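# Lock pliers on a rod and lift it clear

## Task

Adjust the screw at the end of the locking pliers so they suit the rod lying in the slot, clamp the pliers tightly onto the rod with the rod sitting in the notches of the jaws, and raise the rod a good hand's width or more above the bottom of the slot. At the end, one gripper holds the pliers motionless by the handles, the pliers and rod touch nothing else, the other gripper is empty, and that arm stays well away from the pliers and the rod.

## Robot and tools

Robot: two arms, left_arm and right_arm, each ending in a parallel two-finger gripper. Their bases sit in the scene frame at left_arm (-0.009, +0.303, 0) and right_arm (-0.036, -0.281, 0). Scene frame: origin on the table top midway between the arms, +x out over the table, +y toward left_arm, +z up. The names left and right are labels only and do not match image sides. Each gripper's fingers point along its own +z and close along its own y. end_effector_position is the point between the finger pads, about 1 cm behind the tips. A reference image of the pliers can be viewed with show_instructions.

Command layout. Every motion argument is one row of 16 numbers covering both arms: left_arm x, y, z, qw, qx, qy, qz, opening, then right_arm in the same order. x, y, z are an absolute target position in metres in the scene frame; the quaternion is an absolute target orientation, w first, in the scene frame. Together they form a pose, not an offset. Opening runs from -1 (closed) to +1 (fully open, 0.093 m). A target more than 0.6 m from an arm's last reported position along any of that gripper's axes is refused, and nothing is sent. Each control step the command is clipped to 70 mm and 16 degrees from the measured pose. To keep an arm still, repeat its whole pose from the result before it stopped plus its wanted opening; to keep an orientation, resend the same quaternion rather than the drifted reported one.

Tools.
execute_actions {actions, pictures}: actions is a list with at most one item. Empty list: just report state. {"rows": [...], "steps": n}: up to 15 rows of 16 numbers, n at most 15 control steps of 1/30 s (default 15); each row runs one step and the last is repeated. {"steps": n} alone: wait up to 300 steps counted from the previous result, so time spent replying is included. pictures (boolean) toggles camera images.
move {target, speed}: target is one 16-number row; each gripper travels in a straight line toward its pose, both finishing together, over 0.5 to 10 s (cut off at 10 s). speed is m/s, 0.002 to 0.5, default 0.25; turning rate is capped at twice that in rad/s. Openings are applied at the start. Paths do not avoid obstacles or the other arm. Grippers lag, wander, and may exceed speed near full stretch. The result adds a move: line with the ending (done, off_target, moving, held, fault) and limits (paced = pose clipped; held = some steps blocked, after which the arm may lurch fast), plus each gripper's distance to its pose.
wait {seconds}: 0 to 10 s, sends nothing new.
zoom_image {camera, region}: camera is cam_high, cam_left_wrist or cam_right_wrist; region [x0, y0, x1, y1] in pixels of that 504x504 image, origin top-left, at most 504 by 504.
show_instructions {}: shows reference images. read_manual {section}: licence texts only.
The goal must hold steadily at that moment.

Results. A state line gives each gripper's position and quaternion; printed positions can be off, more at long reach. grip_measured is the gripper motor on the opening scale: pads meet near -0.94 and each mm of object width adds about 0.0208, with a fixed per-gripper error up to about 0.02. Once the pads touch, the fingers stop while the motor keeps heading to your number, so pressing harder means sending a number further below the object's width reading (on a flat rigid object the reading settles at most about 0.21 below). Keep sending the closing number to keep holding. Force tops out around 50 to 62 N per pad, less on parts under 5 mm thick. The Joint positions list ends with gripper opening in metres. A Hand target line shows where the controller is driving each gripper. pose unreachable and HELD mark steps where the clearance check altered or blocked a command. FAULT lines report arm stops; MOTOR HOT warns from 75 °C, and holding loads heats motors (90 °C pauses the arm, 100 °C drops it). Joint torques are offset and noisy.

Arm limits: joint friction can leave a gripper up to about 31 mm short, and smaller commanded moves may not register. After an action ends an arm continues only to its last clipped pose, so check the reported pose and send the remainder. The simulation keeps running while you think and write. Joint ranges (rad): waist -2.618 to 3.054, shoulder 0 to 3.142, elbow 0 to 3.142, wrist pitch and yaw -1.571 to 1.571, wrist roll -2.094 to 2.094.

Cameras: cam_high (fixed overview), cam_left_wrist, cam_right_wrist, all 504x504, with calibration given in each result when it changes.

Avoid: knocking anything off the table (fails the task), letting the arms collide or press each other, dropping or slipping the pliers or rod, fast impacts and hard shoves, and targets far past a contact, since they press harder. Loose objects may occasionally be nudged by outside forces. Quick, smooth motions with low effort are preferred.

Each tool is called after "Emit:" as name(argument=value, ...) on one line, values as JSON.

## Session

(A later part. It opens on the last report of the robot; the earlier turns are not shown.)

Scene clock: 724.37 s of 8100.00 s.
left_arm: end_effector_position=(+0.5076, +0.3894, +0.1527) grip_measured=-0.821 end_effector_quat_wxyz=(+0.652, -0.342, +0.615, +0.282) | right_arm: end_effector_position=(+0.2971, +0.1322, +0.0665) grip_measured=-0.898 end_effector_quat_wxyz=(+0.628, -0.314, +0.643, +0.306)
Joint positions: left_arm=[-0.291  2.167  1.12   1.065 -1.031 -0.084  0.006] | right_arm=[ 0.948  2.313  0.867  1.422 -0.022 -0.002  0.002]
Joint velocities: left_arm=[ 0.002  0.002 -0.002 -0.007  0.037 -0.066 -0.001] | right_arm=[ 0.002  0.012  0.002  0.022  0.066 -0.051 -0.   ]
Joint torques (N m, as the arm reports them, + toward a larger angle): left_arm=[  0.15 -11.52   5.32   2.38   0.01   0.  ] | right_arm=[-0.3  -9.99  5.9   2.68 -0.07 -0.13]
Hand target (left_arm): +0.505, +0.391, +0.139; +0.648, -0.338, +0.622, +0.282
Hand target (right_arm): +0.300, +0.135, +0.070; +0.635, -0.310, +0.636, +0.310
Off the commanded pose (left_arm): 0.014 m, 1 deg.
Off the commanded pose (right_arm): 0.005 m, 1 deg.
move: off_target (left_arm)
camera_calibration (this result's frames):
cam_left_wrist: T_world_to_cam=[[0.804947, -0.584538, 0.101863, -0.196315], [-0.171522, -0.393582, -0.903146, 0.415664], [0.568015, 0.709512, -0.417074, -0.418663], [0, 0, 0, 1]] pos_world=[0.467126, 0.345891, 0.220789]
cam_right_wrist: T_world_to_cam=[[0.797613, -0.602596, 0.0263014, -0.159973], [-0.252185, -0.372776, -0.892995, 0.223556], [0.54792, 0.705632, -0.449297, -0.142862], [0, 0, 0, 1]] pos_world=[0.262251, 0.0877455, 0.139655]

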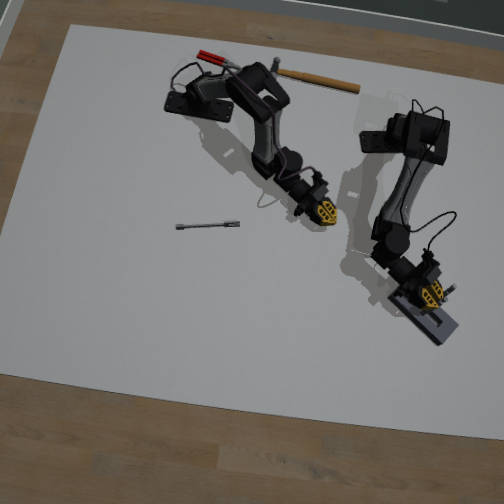

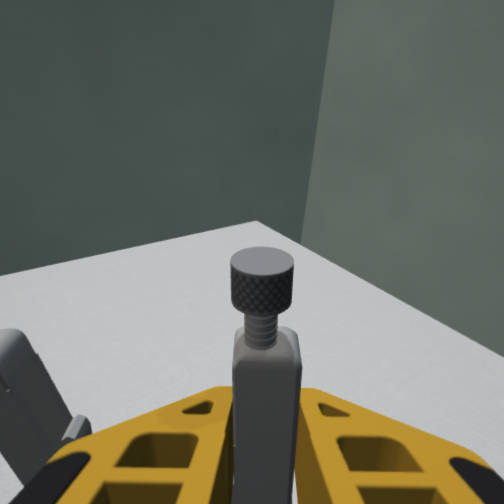

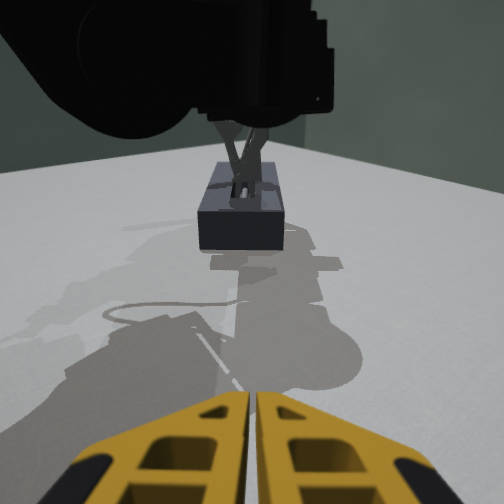

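Emit:
move(target=[0.507,0.39,0.146,0.6484,-0.3374,0.6214,0.282,-0.55,0.30,0.135,0.07,0.6355,-0.31,0.6355,0.31,-0.9], speed=0.01)

Emit:
move(target=[0.476,0.349,0.15,0.6484,-0.3374,0.6214,0.282,-0.55,0.30,0.135,0.07,0.6355,-0.31,0.6355,0.31,-0.9], speed=0.03)

Scene clock: 729.07 s of 8100.00 s.
left_arm: end_effector_position=(+0.5088, +0.3884, +0.1527) grip_measured=-0.551 end_effector_quat_wxyz=(+0.653, -0.339, +0.617, +0.279) | right_arm: end_effector_position=(+0.2971, +0.1322, +0.0665) grip_measured=-0.898 end_effector_quat_wxyz=(+0.628, -0.314, +0.643, +0.306)
Joint positions: left_arm=[-0.291  2.167  1.119  1.066 -1.022 -0.083  0.019] | right_arm=[ 0.948  2.313  0.867  1.422 -0.022 -0.002  0.002]
Joint velocities: left_arm=[-0.017 -0.007 -0.017  0.051  0.022  0.037  0.   ] | right_arm=[-0.002 -0.007 -0.007  0.007 -0.022 -0.022  0.001]
Joint torques (N m, as the arm reports them, + toward a larger angle): left_arm=[ -0.08 -12.9    6.52   2.14  -0.12  -0.01] | right_arm=[ -0.35 -10.     5.95   2.68  -0.08  -0.12]
Hand target (left_arm): +0.507, +0.390, +0.146; +0.649, -0.337, +0.621, +0.282
Hand target (right_arm): +0.300, +0.135, +0.070; +0.635, -0.310, +0.636, +0.310
Off the commanded pose (left_arm): 0.007 m, 1 deg.
Off the commanded pose (right_arm): 0.005 m, 1 deg.
move: done
camera_calibration (this result's frames):
cam_left_wrist: T_world_to_cam=[[0.799554, -0.591915, 0.101733, -0.19216], [-0.175028, -0.391677, -0.903302, 0.416576], [0.574524, 0.704433, -0.416769, -0.420029], [0, 0, 0, 1]] pos_world=[0.467872, 0.345303, 0.220788]
cam_right_wrist: T_world_to_cam=[[0.797613, -0.602596, 0.0263014, -0.159973], [-0.252185, -0.372776, -0.892995, 0.223556], [0.54792, 0.705632, -0.449297, -0.142862], [0, 0, 0, 1]] pos_world=[0.262251, 0.0877455, 0.139655]

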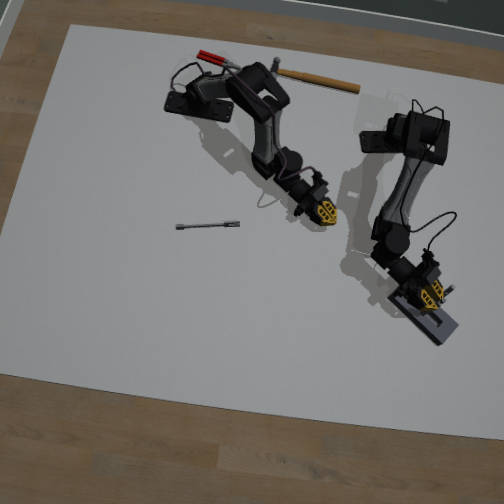

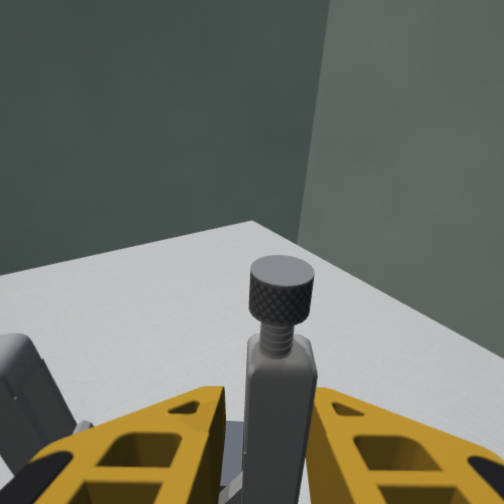

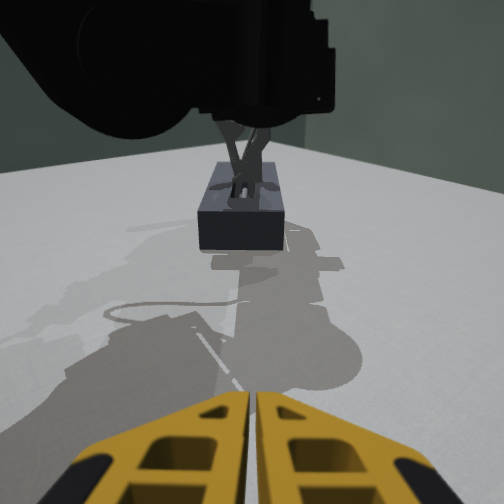

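Scene clock: 731.03 s of 8100.00 s.
left_arm: end_effector_position=(+0.4832, +0.3501, +0.1501) grip_measured=-0.551 end_effector_quat_wxyz=(+0.647, -0.337, +0.622, +0.283) | right_arm: end_effector_position=(+0.2971, +0.1322, +0.0665) grip_measured=-0.898 end_effector_quat_wxyz=(+0.628, -0.314, +0.643, +0.306)
Joint positions: left_arm=[-0.394  2.114  1.028  1.083 -1.126 -0.087  0.019] | right_arm=[ 0.948  2.313  0.867  1.422 -0.022 -0.002  0.002]
Joint velocities: left_arm=[ 0.007  0.002 -0.002 -0.066 -0.066 -0.022  0.   ] | right_arm=[ 0.022 -0.007  0.002  0.051  0.022  0.007 -0.   ]
Joint torques (N m, as the arm reports them, + toward a larger angle): left_arm=[ -0.91 -13.94   4.63   2.18  -0.16  -0.04] | right_arm=[-0.37 -9.99  5.93  2.67 -0.07 -0.11]
Hand target (left_arm): +0.477, +0.348, +0.149; +0.648, -0.339, +0.622, +0.281
Hand target (right_arm): +0.300, +0.135, +0.070; +0.635, -0.310, +0.636, +0.310
Off the commanded pose (left_arm): 0.007 m, 0 deg.
Off the commanded pose (right_arm): 0.005 m, 1 deg.
move: done
camera_calibration (this result's frames):
cam_left_wrist: T_world_to_cam=[[0.801744, -0.59136, 0.0865997, -0.193078], [-0.191448, -0.39137, -0.900098, 0.402132], [0.566175, 0.705069, -0.426993, -0.374056], [0, 0, 0, 1]] pos_world=[0.443568, 0.306939, 0.218959]
cam_right_wrist: T_world_to_cam=[[0.797613, -0.602596, 0.0263014, -0.159973], [-0.252185, -0.372776, -0.892995, 0.223556], [0.54792, 0.705632, -0.449297, -0.142862], [0, 0, 0, 1]] pos_world=[0.262251, 0.0877455, 0.139655]

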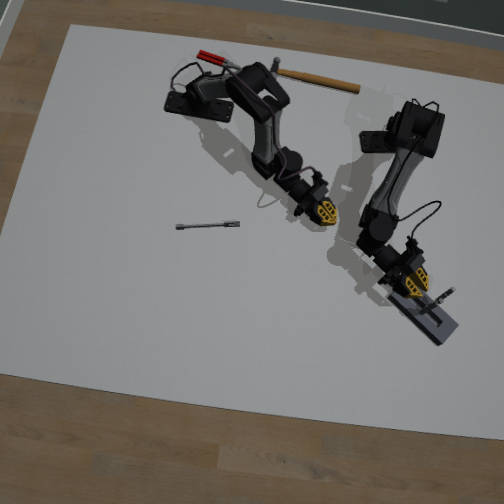

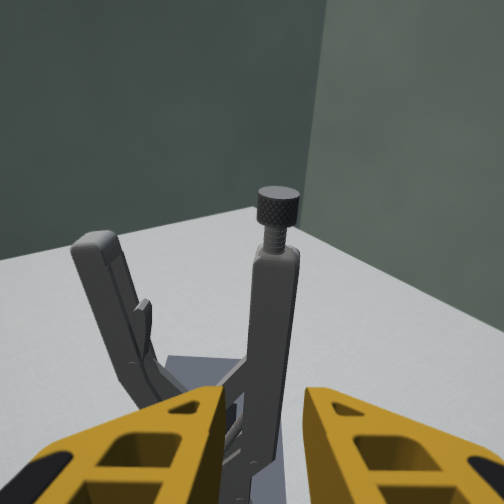

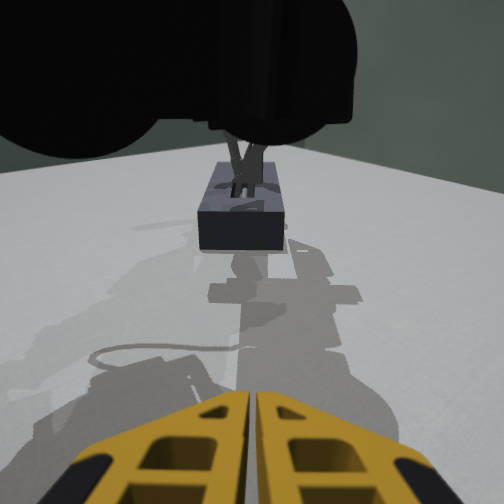

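Emit:
move(target=[0.463,0.361,0.15,0.6484,-0.3374,0.6214,0.282,1,0.30,0.135,0.07,0.6355,-0.31,0.6355,0.31,-0.9], speed=0.03)

Emit:
move(target=[0.486,0.381,0.15,0.6484,-0.3374,0.6214,0.282,1,0.30,0.135,0.07,0.6355,-0.31,0.6355,0.31,-0.9], speed=0.02)

Scene clock: 735.87 s of 8100.00 s.
left_arm: end_effector_position=(+0.4684, +0.3563, +0.1504) grip_measured=+1.000 end_effector_quat_wxyz=(+0.649, -0.338, +0.621, +0.281) | right_arm: end_effector_position=(+0.2971, +0.1322, +0.0665) grip_measured=-0.898 end_effector_quat_wxyz=(+0.628, -0.314, +0.643, +0.306)
Joint positions: left_arm=[-0.387  2.074  0.952  1.123 -1.117 -0.088  0.093] | right_arm=[ 0.948  2.313  0.867  1.422 -0.022 -0.002  0.002]
Joint velocities: left_arm=[-0.012 -0.007 -0.007  0.081  0.037  0.007  0.   ] | right_arm=[-0.002 -0.007 -0.007  0.022  0.051  0.007 -0.   ]
Joint torques (N m, as the arm reports them, + toward a larger angle): left_arm=[  0.37 -13.39   4.39   2.18  -0.04   0.05] | right_arm=[-0.36 -9.95  5.86  2.67 -0.07 -0.11]
Hand target (left_arm): +0.463, +0.361, +0.150; +0.648, -0.337, +0.621, +0.282
Hand target (right_arm): +0.300, +0.135, +0.070; +0.635, -0.310, +0.636, +0.310
Off the commanded pose (left_arm): 0.007 m, 0 deg.
Off the commanded pose (right_arm): 0.005 m, 1 deg.
move: done
camera_calibration (this result's frames):
cam_left_wrist: T_world_to_cam=[[0.800349, -0.59246, 0.091835, -0.177376], [-0.187078, -0.392322, -0.900603, 0.400306], [0.5696, 0.703616, -0.42483, -0.37133], [0, 0, 0, 1]] pos_world=[0.428361, 0.313234, 0.219054]
cam_right_wrist: T_world_to_cam=[[0.797613, -0.602596, 0.0263014, -0.159973], [-0.252185, -0.372776, -0.892995, 0.223556], [0.54792, 0.705632, -0.449297, -0.142862], [0, 0, 0, 1]] pos_world=[0.262251, 0.0877455, 0.139655]

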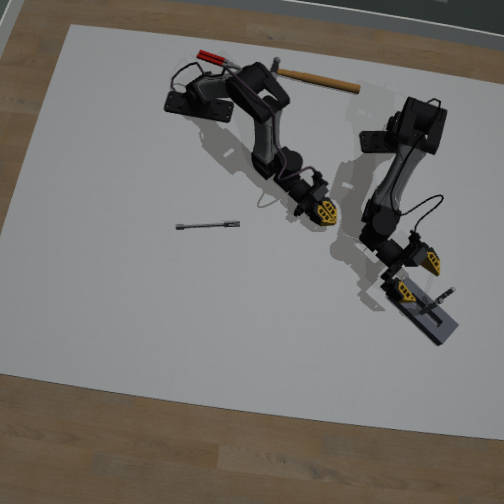

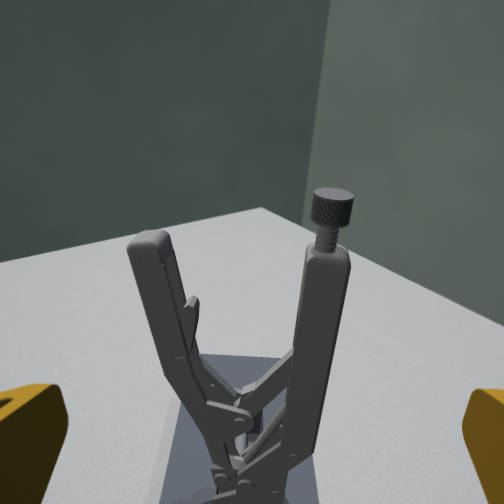

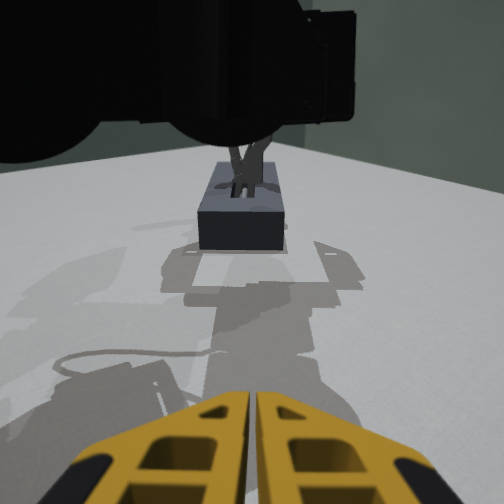

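Scene clock: 737.60 s of 8100.00 s.
left_arm: end_effector_position=(+0.4796, +0.3787, +0.1531) grip_measured=+1.000 end_effector_quat_wxyz=(+0.652, -0.339, +0.618, +0.279) | right_arm: end_effector_position=(+0.2971, +0.1322, +0.0665) grip_measured=-0.898 end_effector_quat_wxyz=(+0.628, -0.314, +0.643, +0.306)
Joint positions: left_arm=[-0.324  2.089  0.986  1.114 -1.054 -0.088  0.093] | right_arm=[ 0.948  2.313  0.867  1.422 -0.022 -0.002  0.002]
Joint velocities: left_arm=[-0.002 -0.012  0.012 -0.022 -0.007 -0.081  0.   ] | right_arm=[-0.002  0.017 -0.012 -0.007 -0.007 -0.022  0.001]
Joint torques (N m, as the arm reports them, + toward a larger angle): left_arm=[  0.37 -10.36   9.52   1.98  -0.03   0.07] | right_arm=[ -0.32 -10.     5.93   2.66  -0.06  -0.12]
Hand target (left_arm): +0.485, +0.381, +0.150; +0.649, -0.337, +0.621, +0.283
Hand target (right_arm): +0.300, +0.135, +0.070; +0.635, -0.310, +0.636, +0.310
Off the commanded pose (left_arm): 0.007 m, 1 deg.
Off the commanded pose (right_arm): 0.005 m, 1 deg.
move: done
camera_calibration (this result's frames):
cam_left_wrist: T_world_to_cam=[[0.799442, -0.592335, 0.100163, -0.174161], [-0.178559, -0.393488, -0.901823, 0.410225], [0.573594, 0.703069, -0.420337, -0.394742], [0, 0, 0, 1]] pos_world=[0.438902, 0.335788, 0.22147]
cam_right_wrist: T_world_to_cam=[[0.797613, -0.602596, 0.0263014, -0.159973], [-0.252185, -0.372776, -0.892995, 0.223556], [0.54792, 0.705632, -0.449297, -0.142862], [0, 0, 0, 1]] pos_world=[0.262251, 0.0877455, 0.139655]

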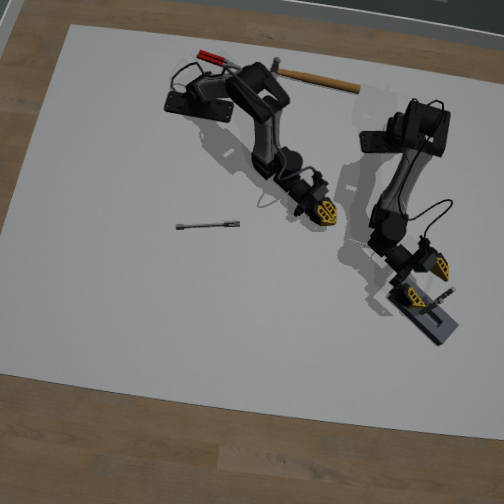

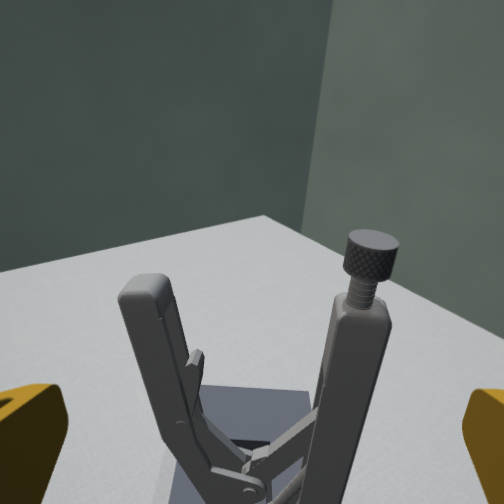

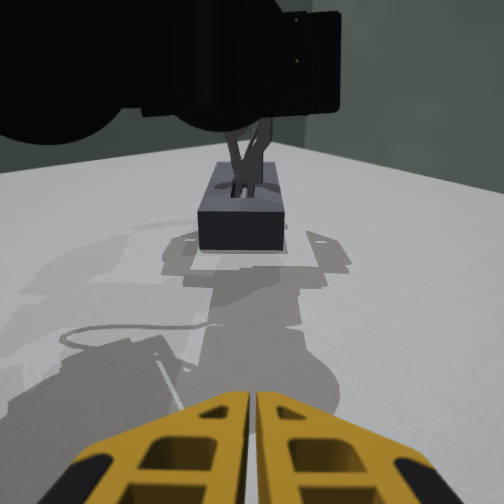

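Emit:
move(target=[0.507,0.396,0.15,0.6484,-0.3374,0.6214,0.282,1,0.30,0.135,0.07,0.6355,-0.31,0.6355,0.31,-0.9], speed=0.02)

Scene clock: 741.93 s of 8100.00 s.
left_arm: end_effector_position=(+0.5011, +0.3930, +0.1537) grip_measured=+1.000 end_effector_quat_wxyz=(+0.652, -0.339, +0.618, +0.279) | right_arm: end_effector_position=(+0.2971, +0.1322, +0.0665) grip_measured=-0.898 end_effector_quat_wxyz=(+0.628, -0.314, +0.643, +0.306)
Joint positions: left_arm=[-0.282  2.138  1.079  1.071 -1.01  -0.088  0.093] | right_arm=[ 0.948  2.313  0.867  1.422 -0.022 -0.002  0.002]
Joint velocities: left_arm=[-0.007 -0.007  0.007 -0.081 -0.066  0.037  0.   ] | right_arm=[-0.012 -0.002 -0.027 -0.022 -0.066  0.051 -0.001]
Joint torques (N m, as the arm reports them, + toward a larger angle): left_arm=[  0.41 -11.19   9.92   2.03  -0.06   0.11] | right_arm=[ -0.29 -10.01   5.9    2.68  -0.08  -0.12]
Hand target (left_arm): +0.507, +0.396, +0.151; +0.649, -0.337, +0.621, +0.282
Hand target (right_arm): +0.300, +0.135, +0.070; +0.635, -0.310, +0.636, +0.310
Off the commanded pose (left_arm): 0.008 m, 1 deg.
Off the commanded pose (right_arm): 0.005 m, 1 deg.
move: done
camera_calibration (this result's frames):
cam_left_wrist: T_world_to_cam=[[0.798532, -0.593601, 0.0999187, -0.181949], [-0.179101, -0.392767, -0.902029, 0.420217], [0.574691, 0.702404, -0.419952, -0.417234], [0, 0, 0, 1]] pos_world=[0.460334, 0.350109, 0.22201]
cam_right_wrist: T_world_to_cam=[[0.797613, -0.602596, 0.0263014, -0.159973], [-0.252185, -0.372776, -0.892995, 0.223556], [0.54792, 0.705632, -0.449297, -0.142862], [0, 0, 0, 1]] pos_world=[0.262251, 0.0877455, 0.139655]

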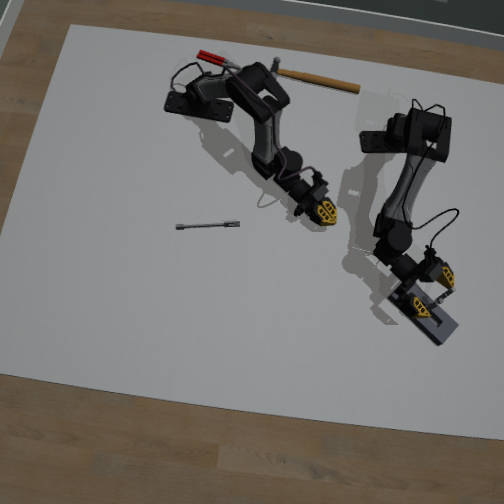

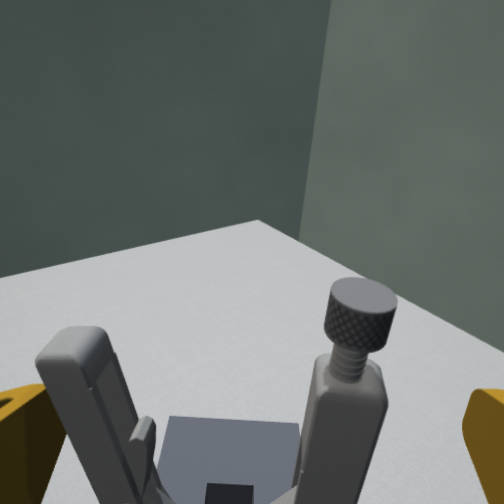

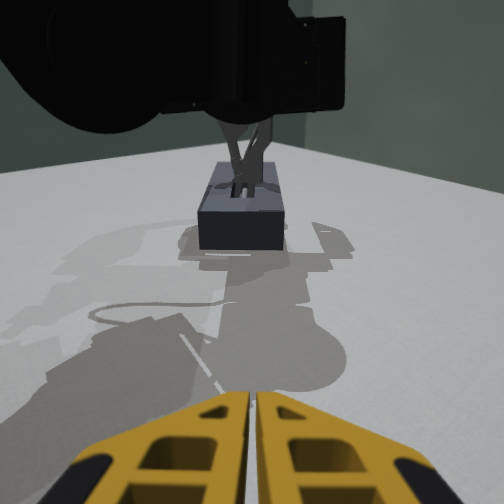

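Emit:
move(target=[0.507,0.396,0.15,0.6484,-0.3374,0.6214,0.282,0.3,0.30,0.135,0.07,0.6355,-0.31,0.6355,0.31,-0.9], speed=0.02)

Emit:
move(target=[0.507,0.396,0.15,0.6484,-0.3374,0.6214,0.282,0.05,0.30,0.135,0.07,0.6355,-0.31,0.6355,0.31,-0.9], speed=0.02)

Emit:
zoom_image(camera="cam_right_wrist", region=[190,100,300,230])

Scene clock: 748.00 s of 8100.00 s.
left_arm: end_effector_position=(+0.5015, +0.3927, +0.1535) grip_measured=+0.304 end_effector_quat_wxyz=(+0.652, -0.338, +0.619, +0.278) | right_arm: end_effector_position=(+0.2971, +0.1322, +0.0665) grip_measured=-0.898 end_effector_quat_wxyz=(+0.628, -0.314, +0.643, +0.306)
Joint positions: left_arm=[-0.282  2.138  1.079  1.069 -1.007 -0.088  0.06 ] | right_arm=[ 0.948  2.313  0.867  1.422 -0.022 -0.002  0.002]
Joint velocities: left_arm=[ 0.002  0.002  0.002  0.051  0.022 -0.066 -0.001] | right_arm=[ 0.002 -0.012 -0.012 -0.051  0.037 -0.007  0.   ]
Joint torques (N m, as the arm reports them, + toward a larger angle): left_arm=[  0.37 -11.22  10.14   1.97  -0.05   0.05] | right_arm=[-0.34 -9.99  5.9   2.67 -0.07 -0.13]
Hand target (left_arm): +0.507, +0.396, +0.150; +0.648, -0.337, +0.621, +0.282
Hand target (right_arm): +0.300, +0.135, +0.070; +0.635, -0.310, +0.636, +0.310
Off the commanded pose (left_arm): 0.007 m, 1 deg.
Off the commanded pose (right_arm): 0.005 m, 1 deg.
move: done
camera_calibration (this result's frames):
cam_left_wrist: T_world_to_cam=[[0.796836, -0.596033, 0.0989761, -0.180488], [-0.181395, -0.392257, -0.901793, 0.420857], [0.576322, 0.700628, -0.420682, -0.417356], [0, 0, 0, 1]] pos_world=[0.460693, 0.349918, 0.221816]
cam_right_wrist: T_world_to_cam=[[0.797613, -0.602596, 0.0263014, -0.159973], [-0.252185, -0.372776, -0.892995, 0.223556], [0.54792, 0.705632, -0.449297, -0.142862], [0, 0, 0, 1]] pos_world=[0.262251, 0.0877455, 0.139655]

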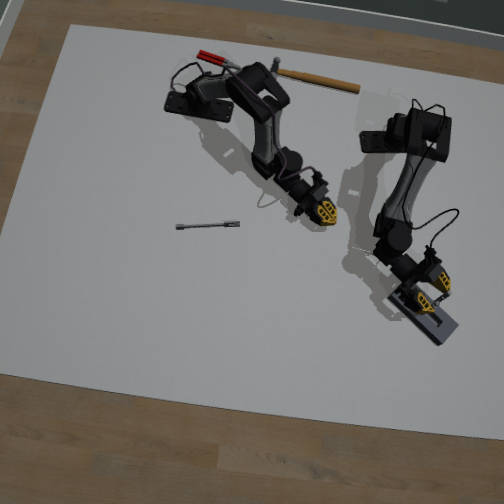

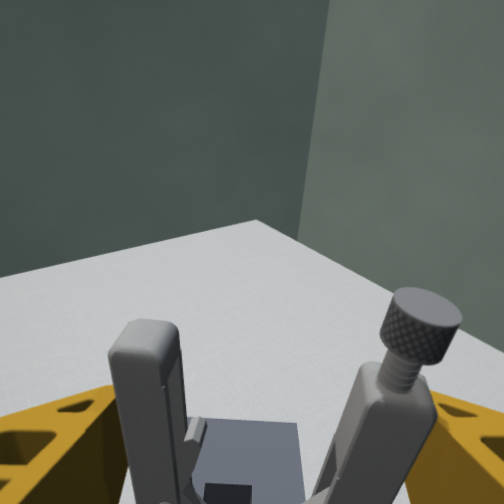

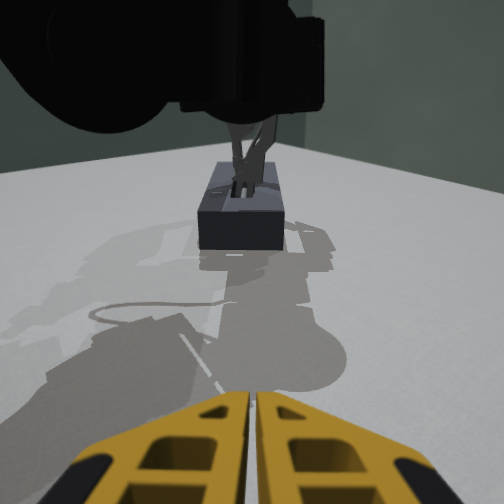

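Scene clock: 748.83 s of 8100.00 s.
left_arm: end_effector_position=(+0.5016, +0.3927, +0.1533) grip_measured=+0.052 end_effector_quat_wxyz=(+0.652, -0.337, +0.619, +0.278) | right_arm: end_effector_position=(+0.2971, +0.1322, +0.0665) grip_measured=-0.898 end_effector_quat_wxyz=(+0.628, -0.314, +0.643, +0.306)
Joint positions: left_arm=[-0.282  2.138  1.079  1.068 -1.006 -0.088  0.048] | right_arm=[ 0.948  2.313  0.867  1.422 -0.022 -0.002  0.002]
Joint velocities: left_arm=[ 0.002  0.002 -0.022  0.066 -0.037 -0.007  0.   ] | right_arm=[-0.017  0.002 -0.012  0.007  0.051 -0.081  0.   ]
Joint torques (N m, as the arm reports them, + toward a larger angle): left_arm=[  0.4  -11.24  10.14   2.02  -0.07   0.07] | right_arm=[-0.36 -9.98  5.91  2.67 -0.06 -0.11]
Hand target (left_arm): +0.507, +0.396, +0.150; +0.649, -0.337, +0.621, +0.282
Hand target (right_arm): +0.300, +0.135, +0.070; +0.635, -0.310, +0.636, +0.310
Off the commanded pose (left_arm): 0.007 m, 1 deg.
Off the commanded pose (right_arm): 0.005 m, 1 deg.
move: done
camera_calibration (this result's frames):
cam_left_wrist: T_world_to_cam=[[0.796653, -0.596323, 0.0987016, -0.180293], [-0.181959, -0.392325, -0.90165, 0.421027], [0.576398, 0.700342, -0.421054, -0.417279], [0, 0, 0, 1]] pos_world=[0.460759, 0.349904, 0.221717]
cam_right_wrist: T_world_to_cam=[[0.797613, -0.602596, 0.0263014, -0.159973], [-0.252185, -0.372776, -0.892995, 0.223556], [0.54792, 0.705632, -0.449297, -0.142862], [0, 0, 0, 1]] pos_world=[0.262251, 0.0877455, 0.139655]

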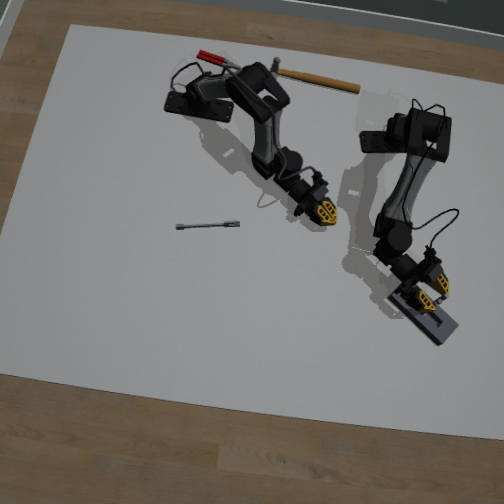

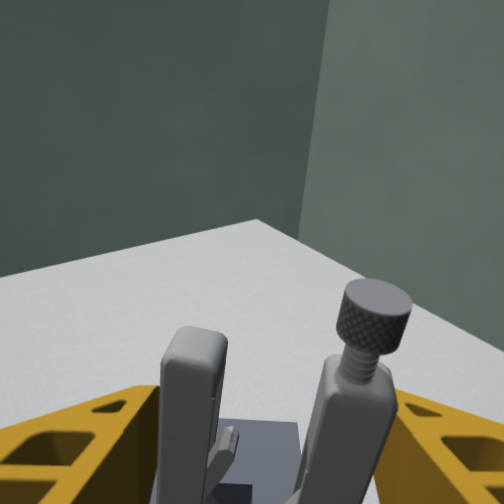

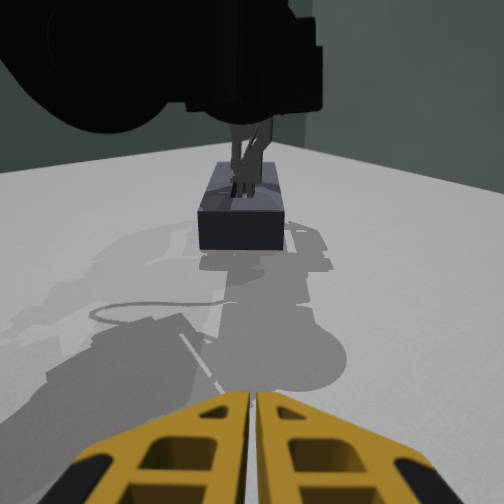

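Region (190, 100, 300, 230) of cam_right_wrist's 504x504 image, scaled by 3.877, with more detail than that image has; it fills the left 426 columns of this view, and the rest is white.

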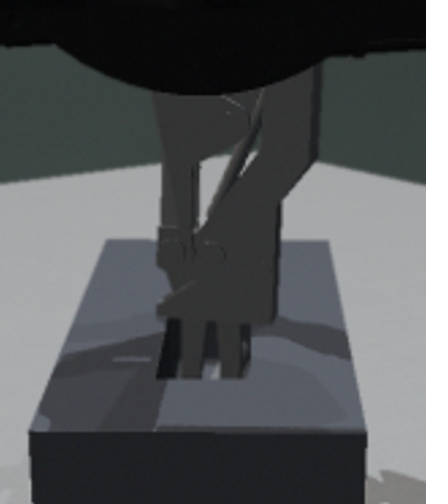

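Emit:
move(target=[0.507,0.396,0.15,0.6484,-0.3374,0.6214,0.282,-0.2,0.30,0.135,0.07,0.6355,-0.31,0.6355,0.31,-0.9], speed=0.02)

Emit:
zoom_image(camera="cam_right_wrist", region=[210,150,280,220])

Scene clock: 754.20 s of 8100.00 s.
left_arm: end_effector_position=(+0.5013, +0.3929, +0.1533) grip_measured=-0.161 end_effector_quat_wxyz=(+0.652, -0.338, +0.619, +0.279) | right_arm: end_effector_position=(+0.2971, +0.1322, +0.0665) grip_measured=-0.898 end_effector_quat_wxyz=(+0.628, -0.314, +0.643, +0.306)
Joint positions: left_arm=[-0.282  2.138  1.079  1.068 -1.009 -0.088  0.037] | right_arm=[ 0.948  2.313  0.867  1.422 -0.022 -0.002  0.002]
Joint velocities: left_arm=[ 0.012  0.002 -0.002 -0.007 -0.037 -0.022 -0.001] | right_arm=[-0.007 -0.002 -0.012  0.022 -0.037 -0.051 -0.   ]
Joint torques (N m, as the arm reports them, + toward a larger angle): left_arm=[  0.24 -11.04  10.1    1.97  -0.07   0.07] | right_arm=[ -0.31 -10.01   5.92   2.67  -0.07  -0.12]
Hand target (left_arm): +0.507, +0.396, +0.150; +0.649, -0.337, +0.621, +0.282
Hand target (right_arm): +0.300, +0.135, +0.070; +0.635, -0.310, +0.636, +0.310
Off the commanded pose (left_arm): 0.007 m, 1 deg.
Off the commanded pose (right_arm): 0.005 m, 1 deg.
move: done
camera_calibration (this result's frames):
cam_left_wrist: T_world_to_cam=[[0.798084, -0.594522, 0.0980061, -0.181222], [-0.181674, -0.392511, -0.901626, 0.420933], [0.574505, 0.701768, -0.421266, -0.416879], [0, 0, 0, 1]] pos_world=[0.460602, 0.350032, 0.221668]
cam_right_wrist: T_world_to_cam=[[0.797613, -0.602596, 0.0263014, -0.159973], [-0.252185, -0.372776, -0.892995, 0.223556], [0.54792, 0.705632, -0.449297, -0.142862], [0, 0, 0, 1]] pos_world=[0.262251, 0.0877455, 0.139655]

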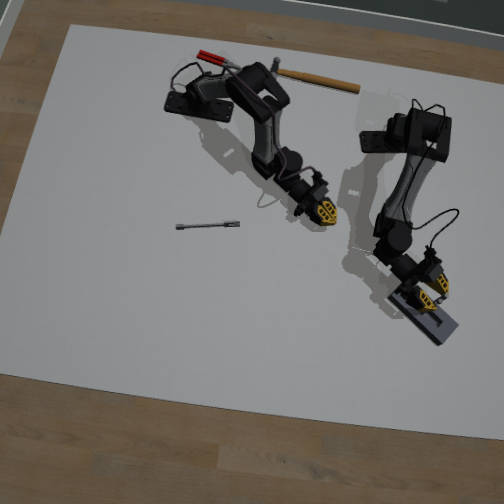

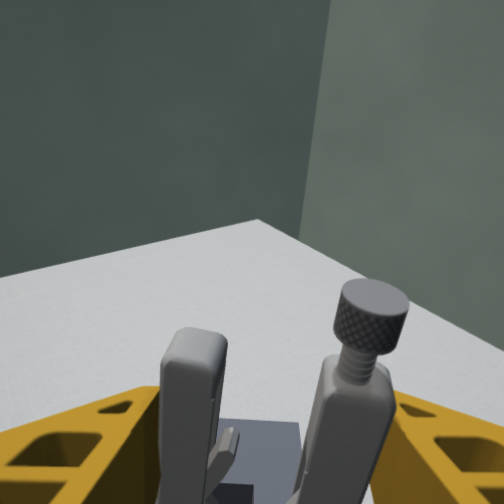

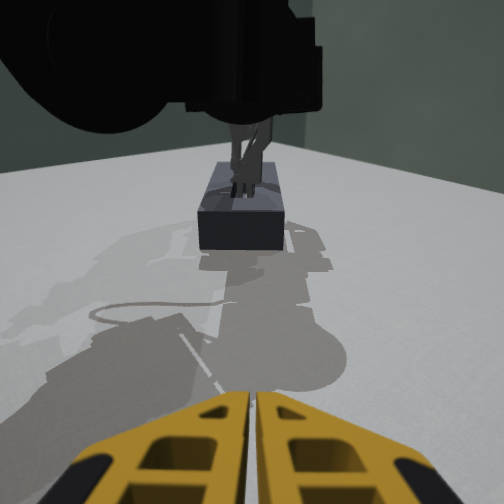

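Region (210, 150, 280, 220) of cam_right_wrist's 504x504 image, scaled by 7.200, with more detail than that image has.

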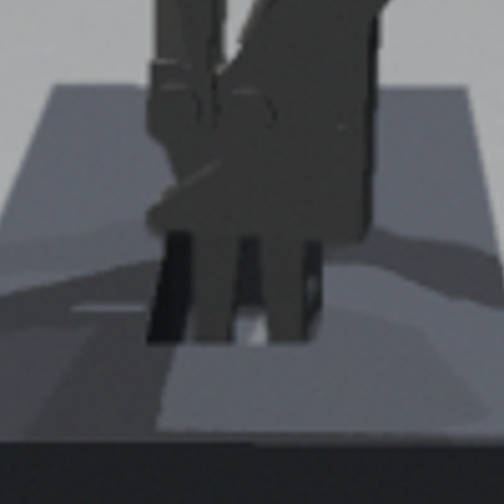

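Emit:
move(target=[0.507,0.396,0.15,0.6484,-0.3374,0.6214,0.282,0.5,0.30,0.135,0.07,0.6355,-0.31,0.6355,0.31,-0.9], speed=0.02)

Emit:
move(target=[0.465,0.345,0.17,0.6484,-0.3374,0.6214,0.282,0.5,0.30,0.135,0.07,0.6355,-0.31,0.6355,0.31,-0.9], speed=0.06)

Emit:
move(target=[0.50,0.365,0.235,0.31,-0.3971,0.8517,0.1445,-0.5,0.30,0.135,0.07,0.6355,-0.31,0.6355,0.31,-0.9], speed=0.1)

Scene clock: 770.50 s of 8100.00 s.
left_arm: end_effector_position=(+0.5013, +0.3929, +0.1530) grip_measured=+0.498 end_effector_quat_wxyz=(+0.651, -0.338, +0.620, +0.279) | right_arm: end_effector_position=(+0.2971, +0.1322, +0.0665) grip_measured=-0.898 end_effector_quat_wxyz=(+0.628, -0.314, +0.643, +0.306)
Joint positions: left_arm=[-0.282  2.138  1.079  1.067 -1.009 -0.088  0.069] | right_arm=[ 0.948  2.313  0.867  1.422 -0.022 -0.002  0.002]
Joint velocities: left_arm=[ 0.007  0.012  0.017  0.037  0.007  0.022 -0.   ] | right_arm=[-0.017 -0.017 -0.007 -0.007 -0.022  0.066  0.001]
Joint torques (N m, as the arm reports them, + toward a larger angle): left_arm=[  0.22 -11.11  10.16   2.02  -0.06   0.02] | right_arm=[-0.31 -9.98  5.93  2.68 -0.07 -0.11]
Hand target (left_arm): +0.507, +0.396, +0.150; +0.649, -0.337, +0.621, +0.282
Hand target (right_arm): +0.300, +0.135, +0.070; +0.635, -0.310, +0.636, +0.310
Off the commanded pose (left_arm): 0.007 m, 1 deg.
Off the commanded pose (right_arm): 0.005 m, 1 deg.
move: done
camera_calibration (this result's frames):
cam_left_wrist: T_world_to_cam=[[0.798232, -0.594538, 0.0966997, -0.181067], [-0.183042, -0.392366, -0.901412, 0.421304], [0.573865, 0.701836, -0.422025, -0.416574], [0, 0, 0, 1]] pos_world=[0.460708, 0.350021, 0.221473]
cam_right_wrist: T_world_to_cam=[[0.797613, -0.602596, 0.0263014, -0.159973], [-0.252185, -0.372776, -0.892995, 0.223556], [0.54792, 0.705632, -0.449297, -0.142862], [0, 0, 0, 1]] pos_world=[0.262251, 0.0877455, 0.139655]

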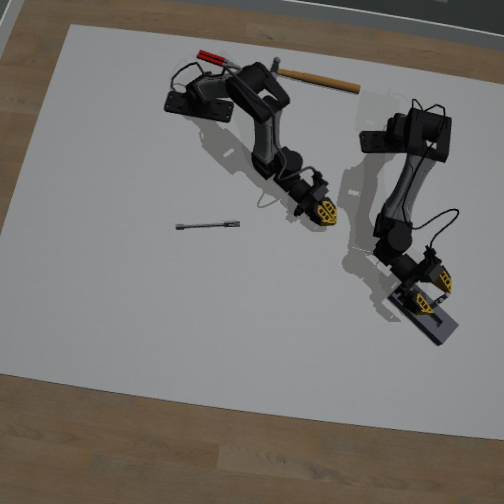

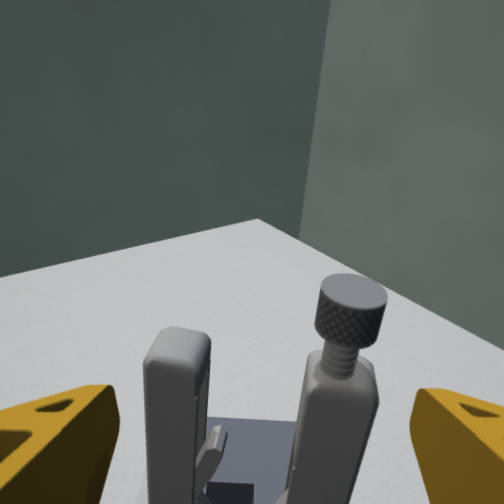

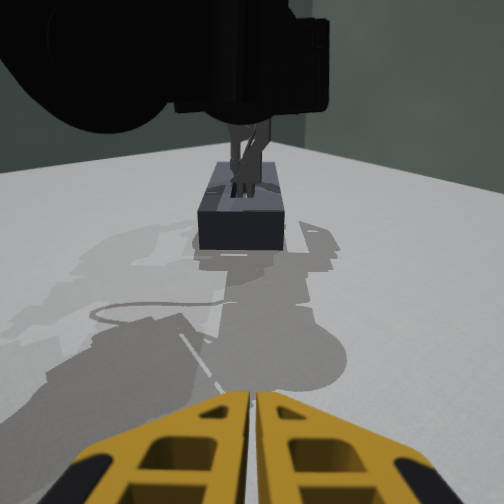

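Scene clock: 771.83 s of 8100.00 s.
left_arm: end_effector_position=(+0.4722, +0.3451, +0.1745) grip_measured=+0.498 end_effector_quat_wxyz=(+0.655, -0.341, +0.616, +0.276) | right_arm: end_effector_position=(+0.2971, +0.1322, +0.0665) grip_measured=-0.898 end_effector_quat_wxyz=(+0.628, -0.314, +0.643, +0.306)
Joint positions: left_arm=[-0.413  2.026  0.996  1.051 -1.141 -0.088  0.069] | right_arm=[ 0.948  2.313  0.867  1.422 -0.022 -0.002  0.002]
Joint velocities: left_arm=[-0.002  0.007 -0.022  0.007 -0.066 -0.007  0.001] | right_arm=[ 0.022 -0.007  0.002  0.007  0.037  0.022  0.001]
Joint torques (N m, as the arm reports them, + toward a larger angle): left_arm=[ -0.66 -13.31   4.96   1.86  -0.17  -0.05] | right_arm=[-0.3  -9.97  5.91  2.67 -0.06 -0.12]
Hand target (left_arm): +0.466, +0.344, +0.169; +0.648, -0.339, +0.622, +0.281
Hand target (right_arm): +0.300, +0.135, +0.070; +0.635, -0.310, +0.636, +0.310
Off the commanded pose (left_arm): 0.008 m, 1 deg.
Off the commanded pose (right_arm): 0.005 m, 1 deg.
move: done
camera_calibration (this result's frames):
cam_left_wrist: T_world_to_cam=[[0.797469, -0.593171, 0.110417, -0.190876], [-0.170097, -0.396603, -0.902094, 0.412029], [0.578887, 0.70061, -0.417175, -0.360044], [0, 0, 0, 1]] pos_world=[0.430728, 0.30244, 0.242563]
cam_right_wrist: T_world_to_cam=[[0.797613, -0.602596, 0.0263014, -0.159973], [-0.252185, -0.372776, -0.892995, 0.223556], [0.54792, 0.705632, -0.449297, -0.142862], [0, 0, 0, 1]] pos_world=[0.262251, 0.0877455, 0.139655]

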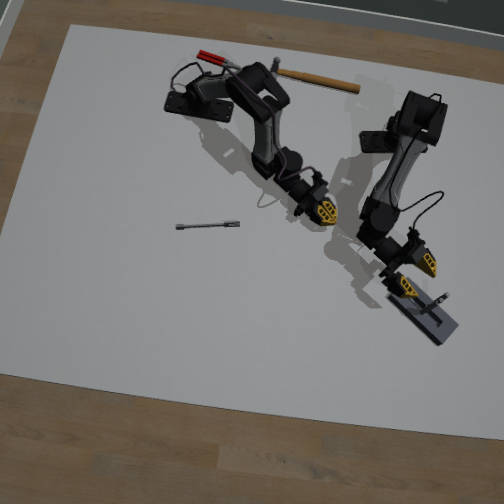

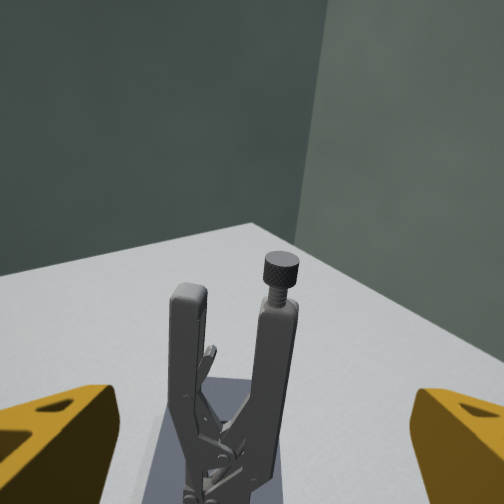

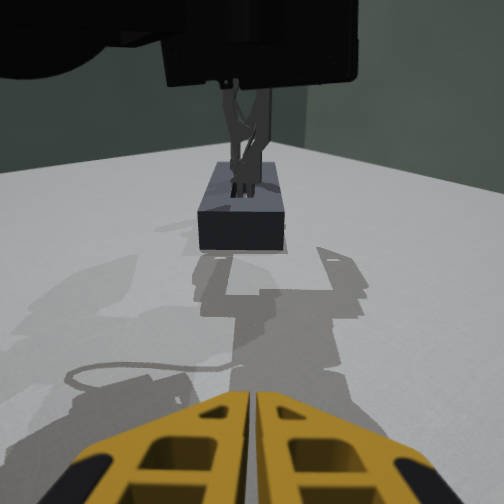

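Scene clock: 776.90 s of 8100.00 s.
left_arm: end_effector_position=(+0.4995, +0.3622, +0.2370) grip_measured=-0.499 end_effector_quat_wxyz=(+0.317, -0.387, +0.854, +0.143) | right_arm: end_effector_position=(+0.2971, +0.1322, +0.0665) grip_measured=-0.898 end_effector_quat_wxyz=(+0.628, -0.314, +0.643, +0.306)
Joint positions: left_arm=[-0.231  2.173  2.335 -1.244 -0.538 -0.767  0.021] | right_arm=[ 0.948  2.313  0.867  1.422 -0.022 -0.002  0.002]
Joint velocities: left_arm=[ 0.002 -0.002  0.007  0.022  0.095 -0.007  0.001] | right_arm=[-0.022  0.002 -0.002  0.037 -0.066 -0.095 -0.   ]
Joint torques (N m, as the arm reports them, + toward a larger angle): left_arm=[  0.37 -12.52  10.89   1.31  -0.37  -0.1 ] | right_arm=[ -0.33 -10.02   5.91   2.68  -0.08  -0.13]
Hand target (left_arm): +0.501, +0.366, +0.234; +0.313, -0.393, +0.853, +0.143
Hand target (right_arm): +0.300, +0.135, +0.070; +0.635, -0.310, +0.636, +0.310
Off the commanded pose (left_arm): 0.003 m, 1 deg.
Off the commanded pose (right_arm): 0.005 m, 1 deg.
move: done
camera_calibration (this result's frames):
cam_left_wrist: T_world_to_cam=[[0.764237, -0.64469, -0.0177768, -0.143807], [-0.624764, -0.733215, -0.26845, 0.678724], [0.160033, 0.216266, -0.96313, 0.152244], [0, 0, 0, 1]] pos_world=[0.509582, 0.372014, 0.326278]
cam_right_wrist: T_world_to_cam=[[0.797613, -0.602596, 0.0263014, -0.159973], [-0.252185, -0.372776, -0.892995, 0.223556], [0.54792, 0.705632, -0.449297, -0.142862], [0, 0, 0, 1]] pos_world=[0.262251, 0.0877455, 0.139655]

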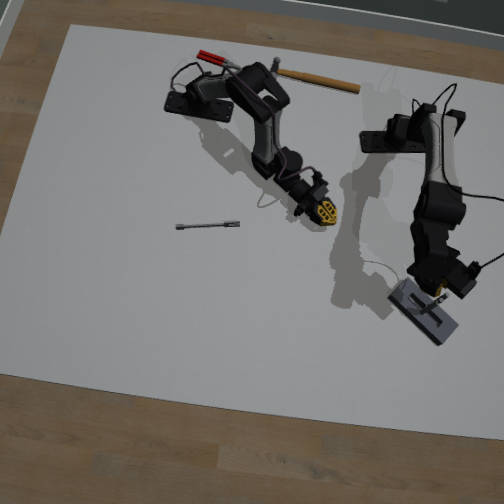

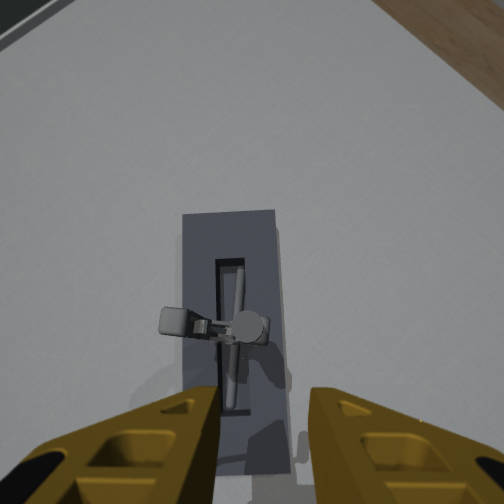

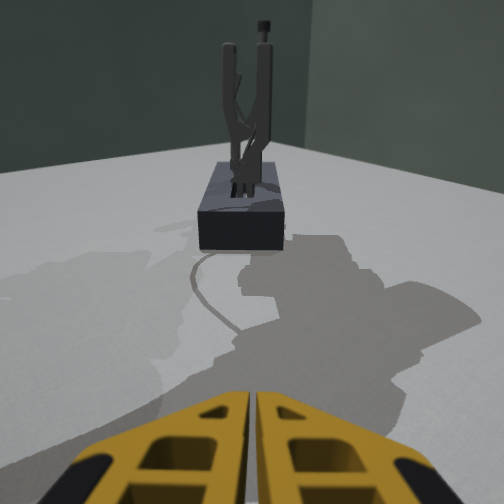

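Emit:
move(target=[0.51,0.386,0.203,0.1961,-0.4126,0.8848,0.0915,-0.5,0.30,0.135,0.07,0.6355,-0.31,0.6355,0.31,-0.9], speed=0.05)

Scene clock: 786.60 s of 8100.00 s.
left_arm: end_effector_position=(+0.5087, +0.3832, +0.2055) grip_measured=-0.499 end_effector_quat_wxyz=(+0.231, -0.406, +0.880, +0.083) | right_arm: end_effector_position=(+0.2971, +0.1322, +0.0665) grip_measured=-0.898 end_effector_quat_wxyz=(+0.628, -0.314, +0.643, +0.306)
Joint positions: left_arm=[-0.126  2.458  2.816 -1.544 -0.322 -0.751  0.021] | right_arm=[ 0.948  2.313  0.867  1.422 -0.022 -0.002  0.002]
Joint velocities: left_arm=[-0.002 -0.007  0.002 -0.11  -0.051 -0.022 -0.   ] | right_arm=[-0.002  0.002  0.002 -0.037  0.066  0.037  0.001]
Joint torques (N m, as the arm reports them, + toward a larger angle): left_arm=[  0.34 -14.06  10.03   1.16  -0.28   0.11] | right_arm=[-0.33 -9.97  5.92  2.67 -0.07 -0.12]
Hand target (left_arm): +0.510, +0.386, +0.202; +0.228, -0.405, +0.882, +0.083
Hand target (right_arm): +0.300, +0.135, +0.070; +0.635, -0.310, +0.636, +0.310
Off the commanded pose (left_arm): 0.004 m, 4 deg.
Off the commanded pose (right_arm): 0.005 m, 1 deg.
joint sent to its limit (left arm) — the command would take joint 4 (wrist pitch) past its lower limit, so that joint was sent only as far as its limit.
move: off_target (left_arm)
camera_calibration (this result's frames):
cam_left_wrist: T_world_to_cam=[[0.764009, -0.644931, 0.0188098, -0.145162], [-0.643262, -0.763646, -0.055305, 0.668671], [0.050032, 0.0301539, -0.998292, 0.250445], [0, 0, 0, 1]] pos_world=[0.528506, 0.409456, 0.289728]
cam_right_wrist: T_world_to_cam=[[0.797613, -0.602596, 0.0263014, -0.159973], [-0.252185, -0.372776, -0.892995, 0.223556], [0.54792, 0.705632, -0.449297, -0.142862], [0, 0, 0, 1]] pos_world=[0.262251, 0.0877455, 0.139655]

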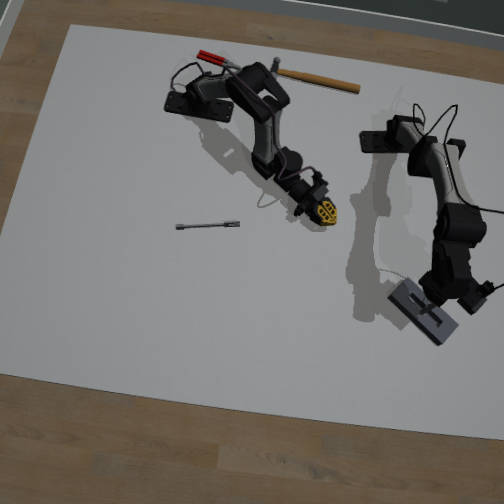

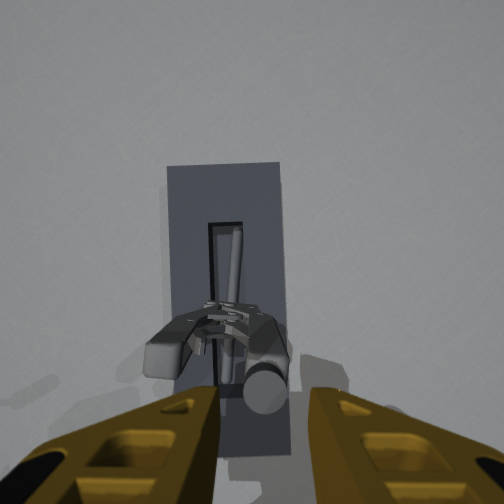

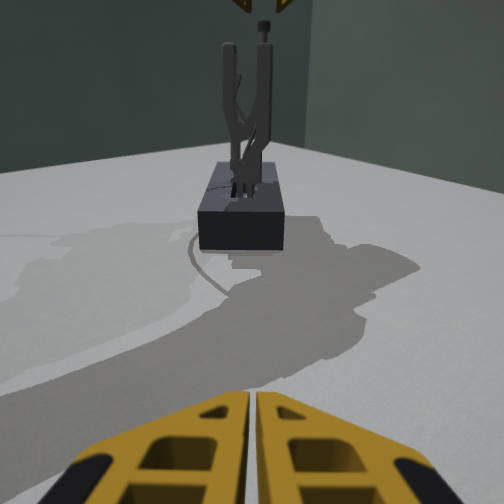

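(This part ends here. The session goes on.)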